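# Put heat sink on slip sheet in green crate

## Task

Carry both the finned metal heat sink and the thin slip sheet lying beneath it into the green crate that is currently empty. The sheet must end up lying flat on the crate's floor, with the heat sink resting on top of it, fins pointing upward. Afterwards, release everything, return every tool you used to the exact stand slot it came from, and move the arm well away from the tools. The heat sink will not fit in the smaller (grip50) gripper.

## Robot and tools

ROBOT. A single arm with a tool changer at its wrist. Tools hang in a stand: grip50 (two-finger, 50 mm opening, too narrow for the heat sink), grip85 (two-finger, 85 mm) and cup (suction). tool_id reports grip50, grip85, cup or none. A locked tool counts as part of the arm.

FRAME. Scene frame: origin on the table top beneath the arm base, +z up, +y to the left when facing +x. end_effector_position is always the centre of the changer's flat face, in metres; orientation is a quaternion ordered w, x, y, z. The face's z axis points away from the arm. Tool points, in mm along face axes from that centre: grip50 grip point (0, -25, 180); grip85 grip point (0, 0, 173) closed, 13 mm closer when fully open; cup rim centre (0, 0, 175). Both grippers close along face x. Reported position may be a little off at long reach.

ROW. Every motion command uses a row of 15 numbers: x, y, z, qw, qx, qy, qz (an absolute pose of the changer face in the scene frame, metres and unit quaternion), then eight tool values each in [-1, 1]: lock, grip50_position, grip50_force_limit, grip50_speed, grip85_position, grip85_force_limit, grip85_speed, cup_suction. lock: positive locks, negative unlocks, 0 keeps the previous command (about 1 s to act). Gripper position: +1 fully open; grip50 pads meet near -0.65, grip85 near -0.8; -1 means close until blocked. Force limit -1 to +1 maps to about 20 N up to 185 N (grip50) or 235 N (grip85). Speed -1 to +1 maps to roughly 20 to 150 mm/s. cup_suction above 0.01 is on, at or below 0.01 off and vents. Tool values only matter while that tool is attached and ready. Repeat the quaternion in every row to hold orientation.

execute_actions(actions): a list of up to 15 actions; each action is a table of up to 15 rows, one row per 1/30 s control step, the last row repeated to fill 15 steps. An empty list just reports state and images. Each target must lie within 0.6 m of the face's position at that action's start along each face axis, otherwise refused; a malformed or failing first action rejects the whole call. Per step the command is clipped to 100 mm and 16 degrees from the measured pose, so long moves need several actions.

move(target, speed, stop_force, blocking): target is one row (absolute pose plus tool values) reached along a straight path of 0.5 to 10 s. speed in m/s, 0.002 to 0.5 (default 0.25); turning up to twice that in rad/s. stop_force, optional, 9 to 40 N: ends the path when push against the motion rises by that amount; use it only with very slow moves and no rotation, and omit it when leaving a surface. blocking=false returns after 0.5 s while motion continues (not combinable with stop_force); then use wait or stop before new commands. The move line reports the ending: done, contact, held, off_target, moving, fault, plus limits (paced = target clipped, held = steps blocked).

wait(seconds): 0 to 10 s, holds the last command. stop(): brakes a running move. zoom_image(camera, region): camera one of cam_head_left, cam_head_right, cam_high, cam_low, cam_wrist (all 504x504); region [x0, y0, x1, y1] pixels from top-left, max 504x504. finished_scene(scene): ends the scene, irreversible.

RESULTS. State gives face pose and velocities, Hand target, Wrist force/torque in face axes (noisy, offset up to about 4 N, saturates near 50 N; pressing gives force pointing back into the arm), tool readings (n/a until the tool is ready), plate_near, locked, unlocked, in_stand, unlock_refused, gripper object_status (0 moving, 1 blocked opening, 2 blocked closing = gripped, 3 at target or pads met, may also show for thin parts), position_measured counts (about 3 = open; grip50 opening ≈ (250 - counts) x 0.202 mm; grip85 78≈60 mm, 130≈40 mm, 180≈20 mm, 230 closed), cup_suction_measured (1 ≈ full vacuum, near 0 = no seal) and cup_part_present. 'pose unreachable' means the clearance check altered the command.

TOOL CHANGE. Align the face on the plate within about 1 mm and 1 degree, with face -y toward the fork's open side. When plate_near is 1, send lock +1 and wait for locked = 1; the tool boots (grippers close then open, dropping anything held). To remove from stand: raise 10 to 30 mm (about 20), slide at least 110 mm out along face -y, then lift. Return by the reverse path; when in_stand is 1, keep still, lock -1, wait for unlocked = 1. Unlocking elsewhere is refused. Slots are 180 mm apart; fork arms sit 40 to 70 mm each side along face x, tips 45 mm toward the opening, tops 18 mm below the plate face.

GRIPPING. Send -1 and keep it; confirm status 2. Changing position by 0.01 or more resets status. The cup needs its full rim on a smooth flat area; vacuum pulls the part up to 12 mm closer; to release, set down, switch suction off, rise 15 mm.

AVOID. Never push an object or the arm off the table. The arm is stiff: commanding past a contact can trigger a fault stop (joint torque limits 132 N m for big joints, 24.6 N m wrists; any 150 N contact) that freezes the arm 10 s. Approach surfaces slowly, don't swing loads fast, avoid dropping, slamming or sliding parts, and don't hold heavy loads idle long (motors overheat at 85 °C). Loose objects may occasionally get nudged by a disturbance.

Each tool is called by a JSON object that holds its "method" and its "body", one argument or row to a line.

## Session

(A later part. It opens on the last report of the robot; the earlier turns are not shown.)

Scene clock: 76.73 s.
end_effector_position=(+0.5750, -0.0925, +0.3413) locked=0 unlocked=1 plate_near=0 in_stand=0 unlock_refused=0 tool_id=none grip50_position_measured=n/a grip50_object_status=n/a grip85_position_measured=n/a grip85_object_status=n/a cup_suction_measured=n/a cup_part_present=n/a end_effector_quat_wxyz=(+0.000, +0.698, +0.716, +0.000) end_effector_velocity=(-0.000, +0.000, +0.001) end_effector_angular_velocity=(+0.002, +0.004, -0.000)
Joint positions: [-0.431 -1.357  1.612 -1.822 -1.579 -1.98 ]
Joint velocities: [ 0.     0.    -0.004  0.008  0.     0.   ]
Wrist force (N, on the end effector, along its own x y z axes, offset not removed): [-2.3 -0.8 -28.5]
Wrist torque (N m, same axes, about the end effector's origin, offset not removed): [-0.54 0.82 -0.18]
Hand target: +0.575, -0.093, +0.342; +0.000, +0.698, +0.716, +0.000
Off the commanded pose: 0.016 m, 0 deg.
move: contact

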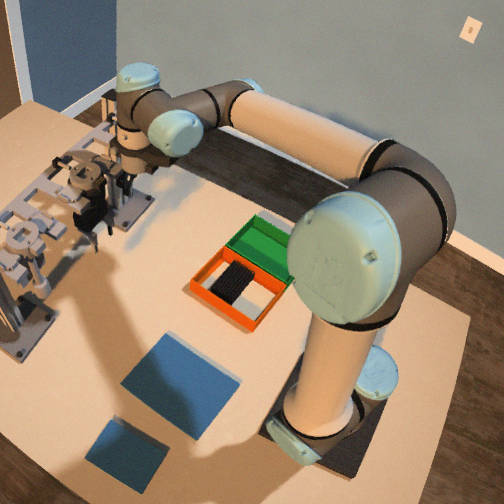

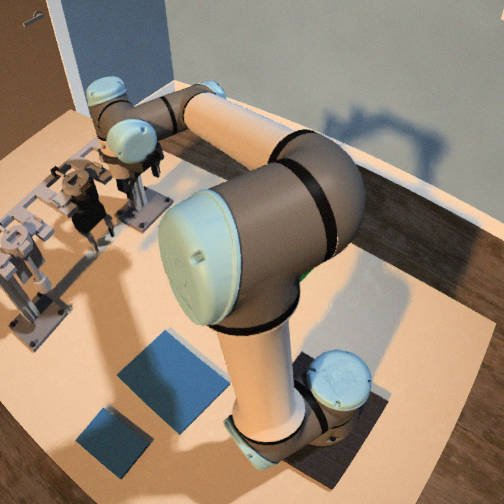

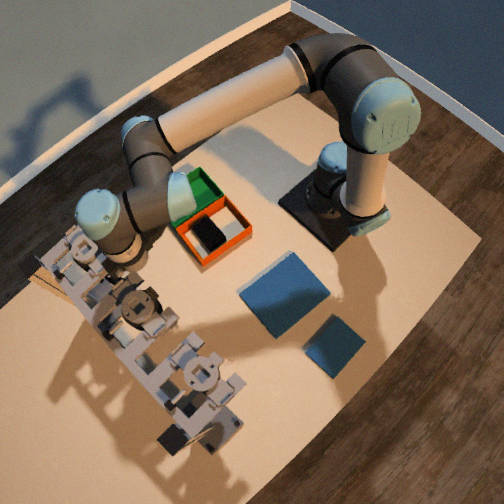

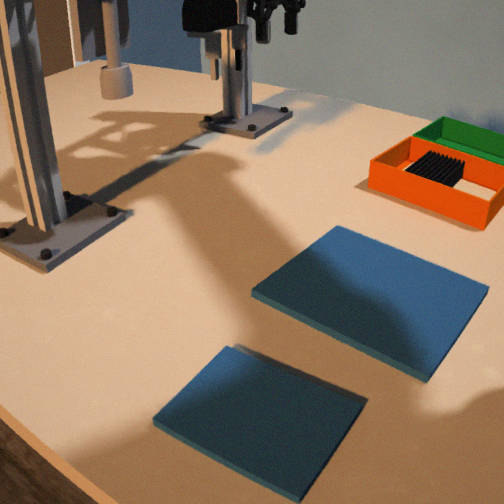

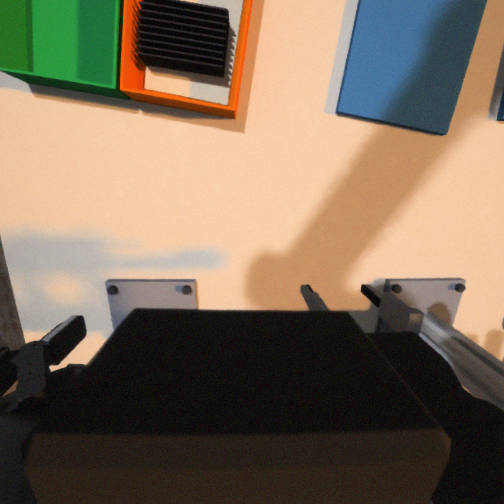

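{"method": "move", "body": {
  "target": [0.575,-0.0925,0.35,0,0.698,0.716,0,0,1,0,0,1,0,0,0],
  "speed": 0.03
}}

{"method": "move", "body": {
  "target": [0.50,-0.1275,0.35,0,0.698,0.716,0,0,1,0,0,1,0,0,0],
  "speed": 0.1
}}

{"method": "move", "body": {
  "target": [0.535,-0.1275,0.335,0,1,0.013,0,0,1,0,0,1,0,0,0],
  "speed": 0.4
}}

{"method": "move", "body": {
  "target": [0.575,-0.1275,0.335,0,1,0.013,0,0,1,0,0,1,0,0,0],
  "speed": 0.005,
  "stop_force": 10
}}

Scene clock: 92.97 s.
end_effector_position=(+0.5750, -0.0925, +0.3498) locked=0 unlocked=1 plate_near=0 in_stand=0 unlock_refused=0 tool_id=none grip50_position_measured=n/a grip50_object_status=n/a grip85_position_measured=n/a grip85_object_status=n/a cup_suction_measured=n/a cup_part_present=n/a end_effector_quat_wxyz=(+0.000, +0.698, +0.716, +0.000) end_effector_velocity=(+0.000, +0.000, +0.002) end_effector_angular_velocity=(+0.001, -0.000, -0.000)
Joint positions: [-0.431 -1.362  1.595 -1.801 -1.579 -1.98 ]
Joint velocities: [ 0.    -0.001 -0.005  0.006  0.001  0.   ]
Wrist force (N, on the end effector, along its own x y z axes, offset not removed): [-1.0 0.4 -4.0]
Wrist torque (N m, same axes, about the end effector's origin, offset not removed): [0.29 0.05 -0.31]
Hand target: +0.575, -0.093, +0.350; +0.000, +0.698, +0.716, +0.000
Off the commanded pose: 0.000 m, 0 deg.
move: done

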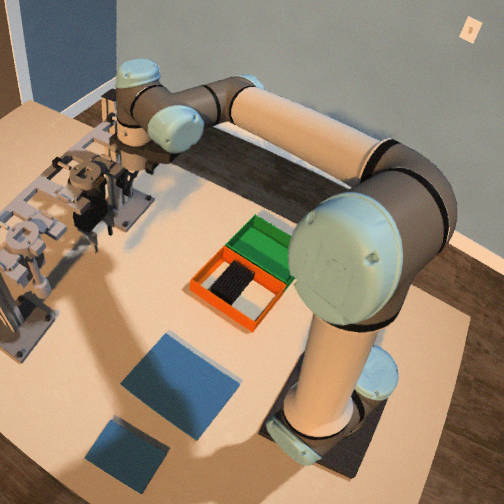

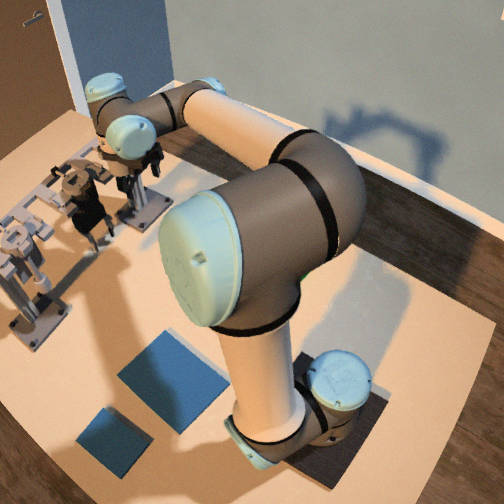

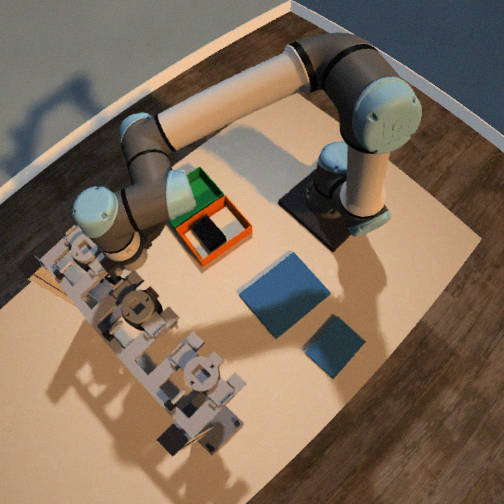

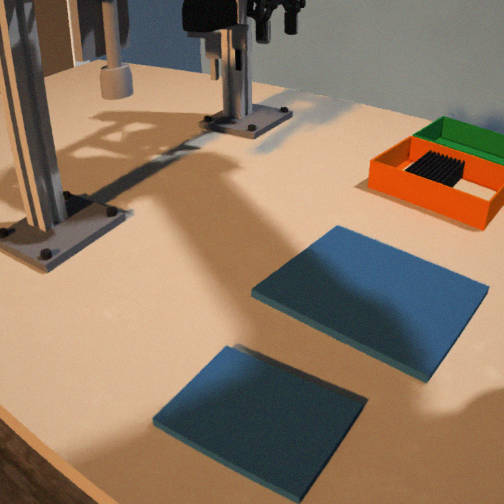

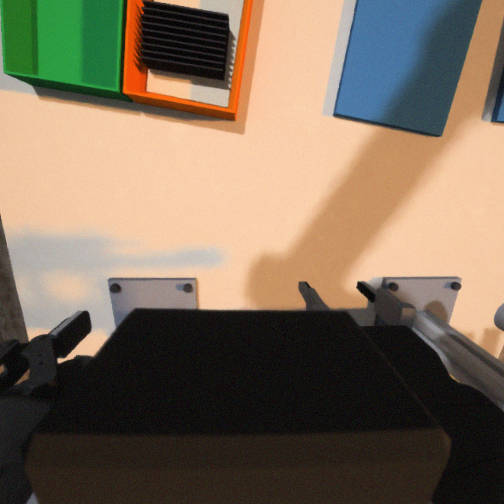

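Scene clock: 94.30 s.
end_effector_position=(+0.5001, -0.1274, +0.3500) locked=0 unlocked=1 plate_near=0 in_stand=0 unlock_refused=0 tool_id=none grip50_position_measured=n/a grip50_object_status=n/a grip85_position_measured=n/a grip85_object_status=n/a cup_suction_measured=n/a cup_part_present=n/a end_effector_quat_wxyz=(-0.000, +0.698, +0.716, +0.000) end_effector_velocity=(-0.001, -0.001, +0.000) end_effector_angular_velocity=(+0.000, -0.001, +0.000)
Joint positions: [-0.55  -1.52   1.774 -1.822 -1.579 -2.099]
Joint velocities: [-0.003 -0.003  0.003 -0.001  0.    -0.003]
Wrist force (N, on the end effector, along its own x y z axes, offset not removed): [-0.7 -1.0 -2.9]
Wrist torque (N m, same axes, about the end effector's origin, offset not removed): [-0.01 0.04 -0.20]
Hand target: +0.500, -0.127, +0.350; -0.000, +0.698, +0.716, +0.000
Off the commanded pose: 0.000 m, 0 deg.
move: done

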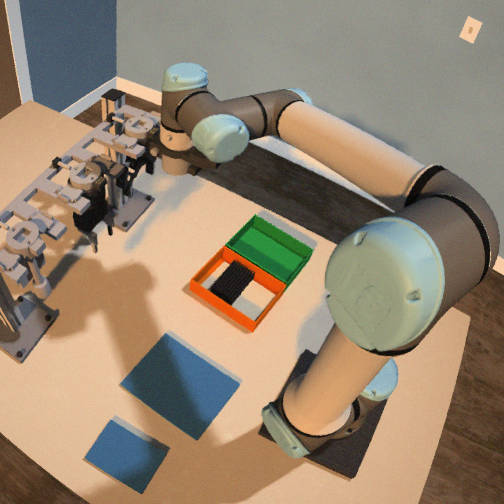

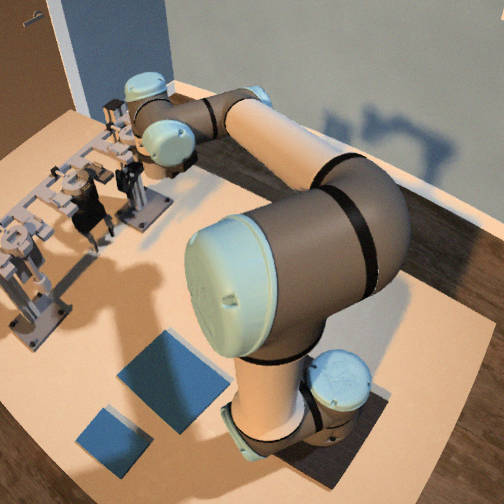

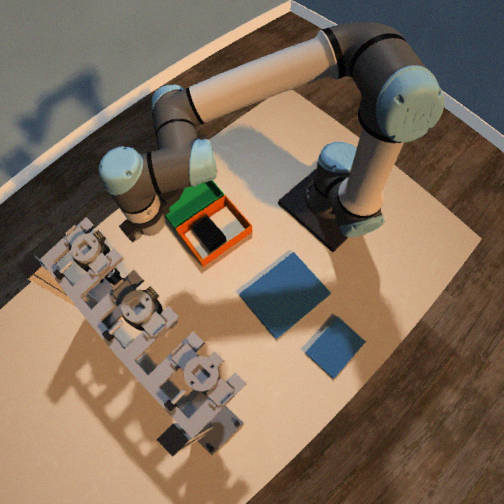

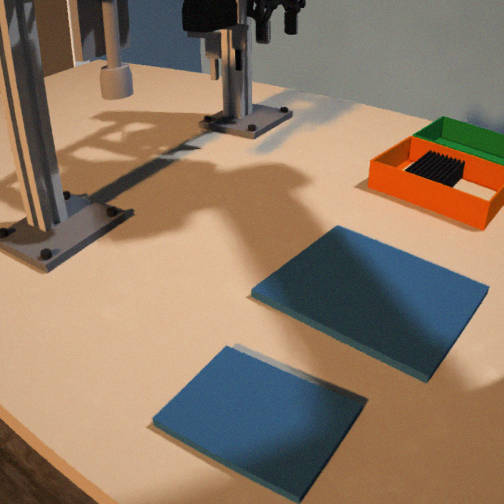

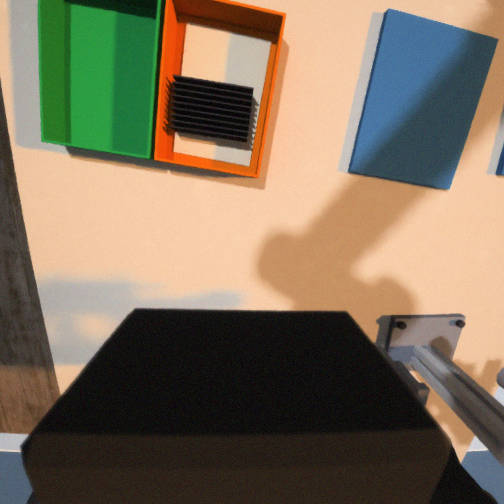

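Scene clock: 96.83 s.
end_effector_position=(+0.5350, -0.1275, +0.3350) locked=0 unlocked=1 plate_near=0 in_stand=0 unlock_refused=0 tool_id=none grip50_position_measured=n/a grip50_object_status=n/a grip85_position_measured=n/a grip85_object_status=n/a cup_suction_measured=n/a cup_part_present=n/a end_effector_quat_wxyz=(+0.000, +1.000, +0.014, +0.000) end_effector_velocity=(+0.000, +0.000, -0.000) end_effector_angular_velocity=(-0.000, +0.001, -0.013)
Joint positions: [-0.519 -1.43   1.715 -1.853 -1.579 -0.498]
Joint velocities: [ 0.     0.001 -0.001  0.    -0.001  0.014]
Wrist force (N, on the end effector, along its own x y z axes, offset not removed): [0.6 -2.0 -5.1]
Wrist torque (N m, same axes, about the end effector's origin, offset not removed): [-0.13 0.05 -0.09]
Hand target: +0.535, -0.128, +0.335; +0.000, +1.000, +0.013, -0.000
Off the commanded pose: 0.000 m, 0 deg.
move: done

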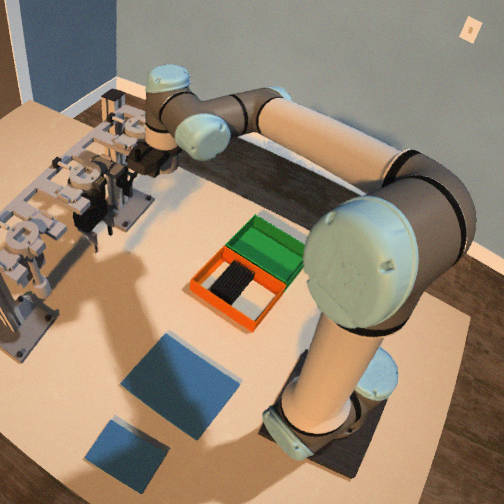

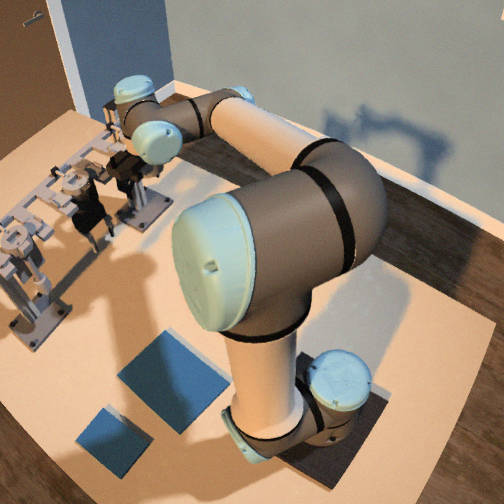

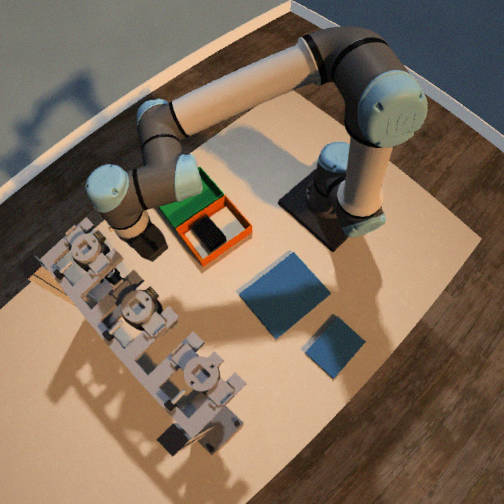

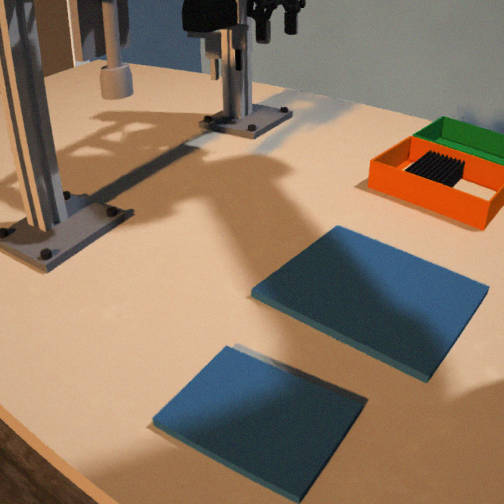

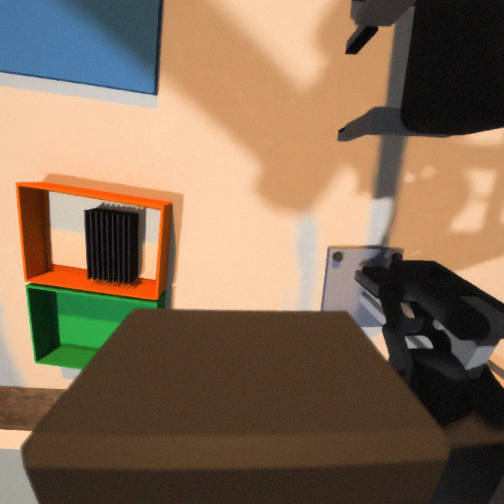

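Scene clock: 102.60 s.
end_effector_position=(+0.5619, -0.1275, +0.3349) locked=0 unlocked=1 plate_near=0 in_stand=0 unlock_refused=0 tool_id=none grip50_position_measured=n/a grip50_object_status=n/a grip85_position_measured=n/a grip85_object_status=n/a cup_suction_measured=n/a cup_part_present=n/a end_effector_quat_wxyz=(-0.000, +1.000, +0.013, -0.000) end_effector_velocity=(-0.001, -0.000, -0.000) end_effector_angular_velocity=(-0.002, -0.004, -0.001)
Joint positions: [-0.497 -1.368  1.642 -1.841 -1.579 -0.476]
Joint velocities: [-0.001 -0.003  0.005 -0.007  0.     0.   ]
Wrist force (N, on the end effector, along its own x y z axes, offset not removed): [-39.7 5.2 -9.7]
Wrist torque (N m, same axes, about the end effector's origin, offset not removed): [0.21 0.45 -0.10]
Hand target: +0.562, -0.128, +0.335; +0.000, +1.000, +0.013, +0.000
Off the commanded pose: 0.013 m, 0 deg.
move: contact

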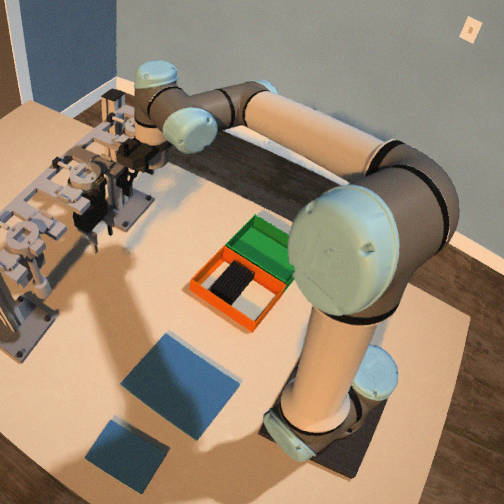

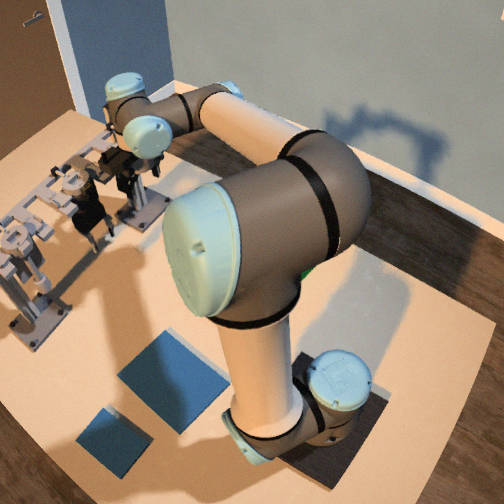

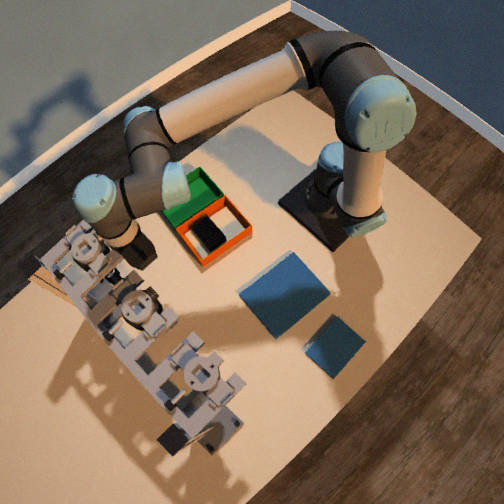

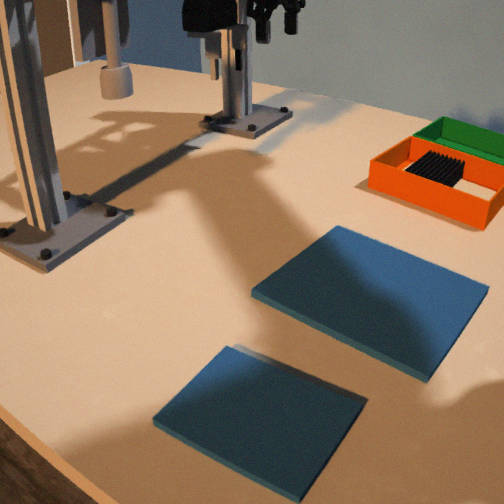

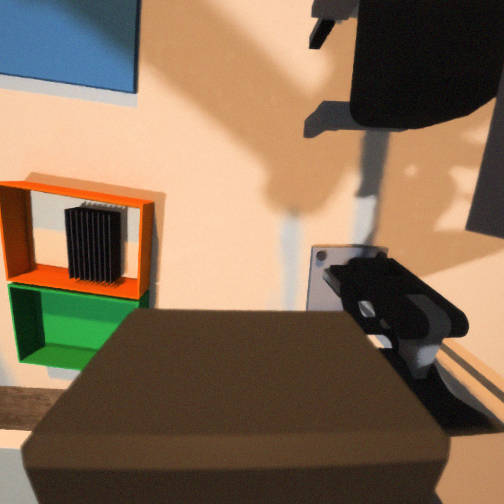

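{"method": "move", "body": {
  "target": [0.54,-0.1275,0.335,0,1,0.013,0,0,1,0,0,1,0,0,0],
  "speed": 0.03
}}

{"method": "move", "body": {
  "target": [0.54,0.1225,0.335,0,1,0.013,0,0,1,0,0,1,0,0,0],
  "speed": 0.2
}}

{"method": "move", "body": {
  "target": [0.575,0.1225,0.335,0,1,0.013,0,0,1,0,0,1,0,0,0],
  "speed": 0.004,
  "stop_force": 10
}}

Scene clock: 107.90 s.
end_effector_position=(+0.5402, -0.1275, +0.3350) locked=0 unlocked=1 plate_near=0 in_stand=0 unlock_refused=0 tool_id=none grip50_position_measured=n/a grip50_object_status=n/a grip85_position_measured=n/a grip85_object_status=n/a cup_suction_measured=n/a cup_part_present=n/a end_effector_quat_wxyz=(-0.000, +1.000, +0.013, -0.000) end_effector_velocity=(-0.002, -0.000, +0.000) end_effector_angular_velocity=(-0.001, +0.000, -0.000)
Joint positions: [-0.515 -1.418  1.701 -1.851 -1.579 -0.493]
Joint velocities: [-0.002 -0.005  0.005 -0.001 -0.001 -0.001]
Wrist force (N, on the end effector, along its own x y z axes, offset not removed): [-1.6 1.2 -5.6]
Wrist torque (N m, same axes, about the end effector's origin, offset not removed): [0.02 0.18 -0.17]
Hand target: +0.540, -0.127, +0.335; -0.000, +1.000, +0.013, +0.000
Off the commanded pose: 0.000 m, 0 deg.
move: done

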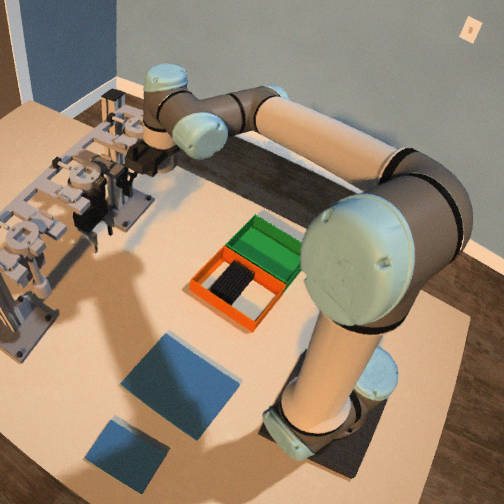

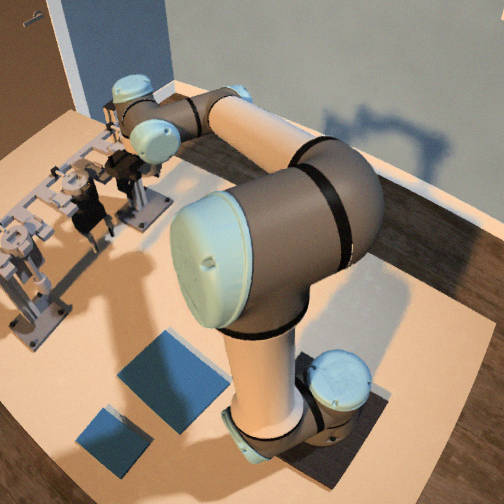

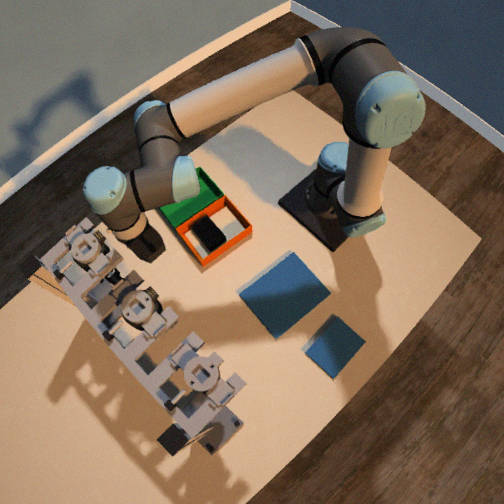

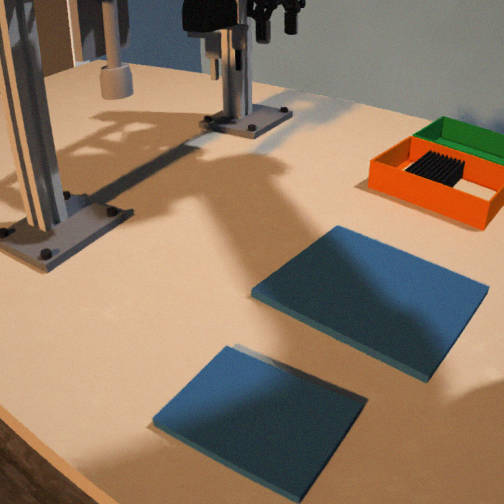

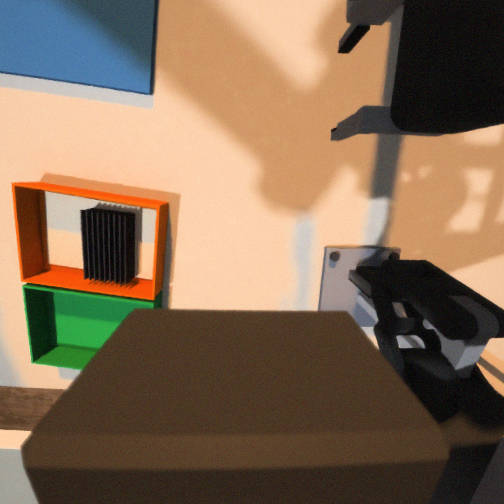

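Scene clock: 109.70 s.
end_effector_position=(+0.5401, +0.1222, +0.3350) locked=0 unlocked=1 plate_near=0 in_stand=0 unlock_refused=0 tool_id=none grip50_position_measured=n/a grip50_object_status=n/a grip85_position_measured=n/a grip85_object_status=n/a cup_suction_measured=n/a cup_part_present=n/a end_effector_quat_wxyz=(+0.000, +1.000, +0.013, -0.000) end_effector_velocity=(+0.000, +0.002, -0.000) end_effector_angular_velocity=(-0.000, +0.001, -0.000)
Joint positions: [-0.063 -1.417  1.703 -1.85  -1.578 -0.041]
Joint velocities: [ 0.004  0.002 -0.002  0.001 -0.     0.004]
Wrist force (N, on the end effector, along its own x y z axes, offset not removed): [0.8 0.6 -4.4]
Wrist torque (N m, same axes, about the end effector's origin, offset not removed): [0.01 -0.17 -0.17]
Hand target: +0.540, +0.122, +0.335; +0.000, +1.000, +0.013, -0.000
Off the commanded pose: 0.000 m, 0 deg.
move: done

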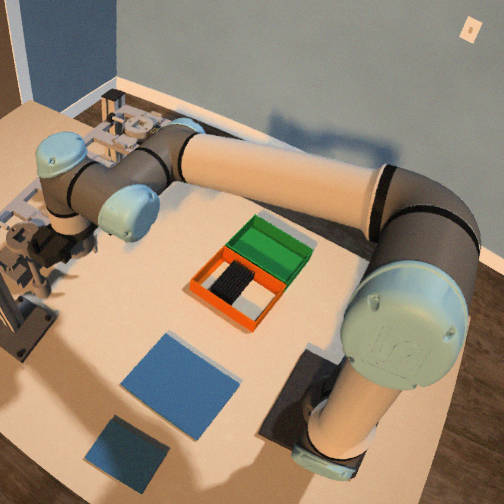

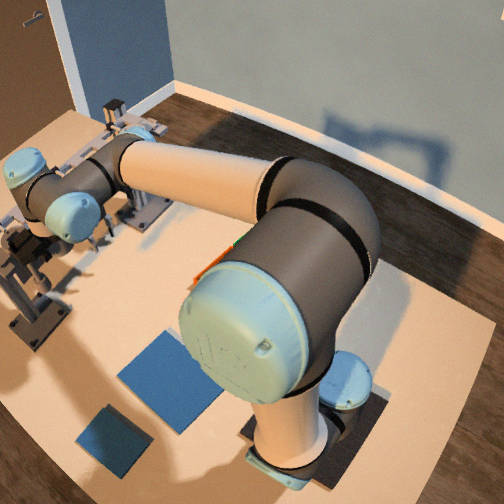

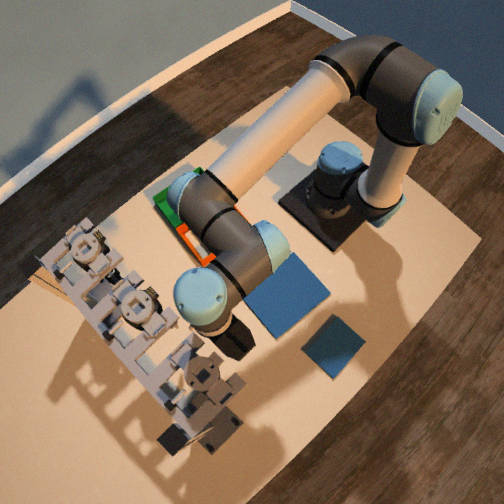

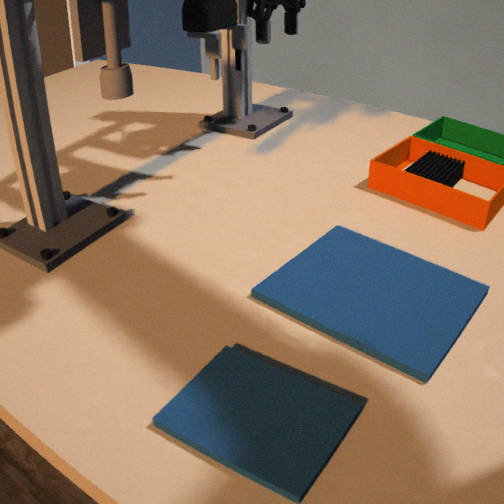

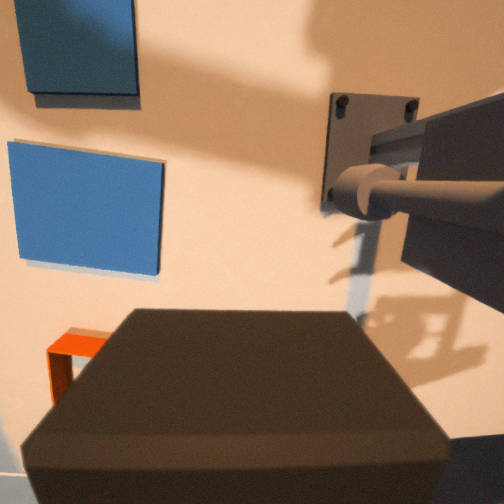

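Scene clock: 112.37 s.
end_effector_position=(+0.5492, +0.1223, +0.3349) locked=0 unlocked=1 plate_near=0 in_stand=0 unlock_refused=0 tool_id=none grip50_position_measured=n/a grip50_object_status=n/a grip85_position_measured=n/a grip85_object_status=n/a cup_suction_measured=n/a cup_part_present=n/a end_effector_quat_wxyz=(+0.000, +1.000, +0.013, -0.000) end_effector_velocity=(-0.001, -0.000, +0.000) end_effector_angular_velocity=(-0.001, -0.005, +0.001)
Joint positions: [-0.062 -1.396  1.678 -1.846 -1.578 -0.04 ]
Joint velocities: [ 0.    -0.003  0.004 -0.006 -0.001 -0.001]
Wrist force (N, on the end effector, along its own x y z axes, offset not removed): [-42.7 3.6 -12.5]
Wrist torque (N m, same axes, about the end effector's origin, offset not removed): [0.16 0.45 -0.02]
Hand target: +0.549, +0.122, +0.335; +0.000, +1.000, +0.013, -0.000
Off the commanded pose: 0.026 m, 0 deg.
move: contact

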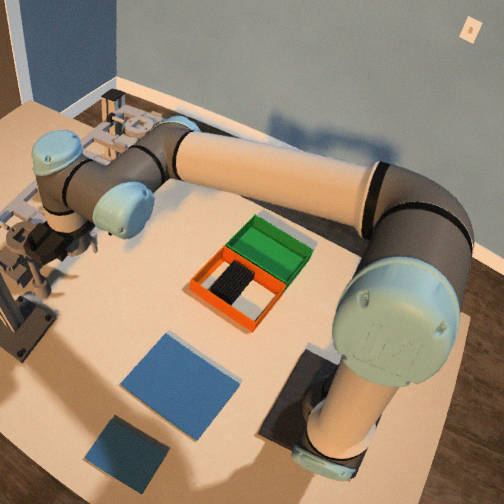

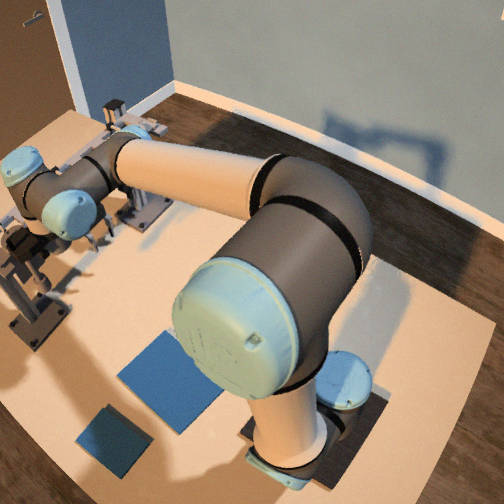

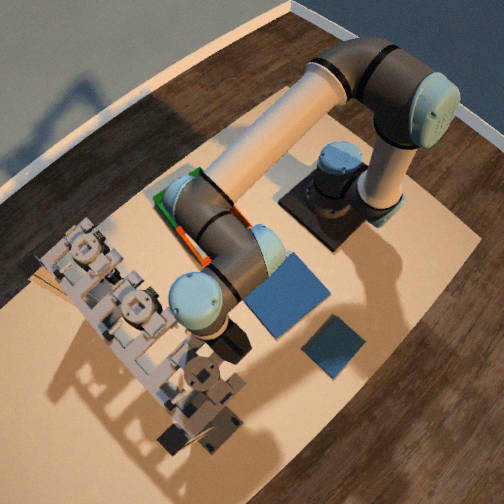

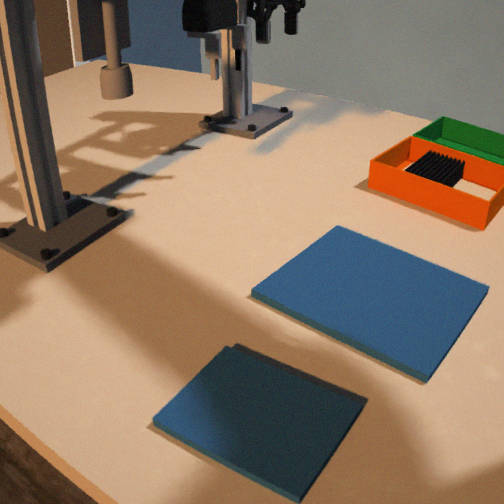

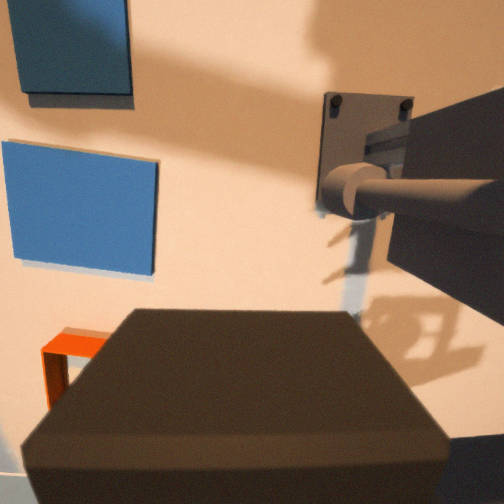

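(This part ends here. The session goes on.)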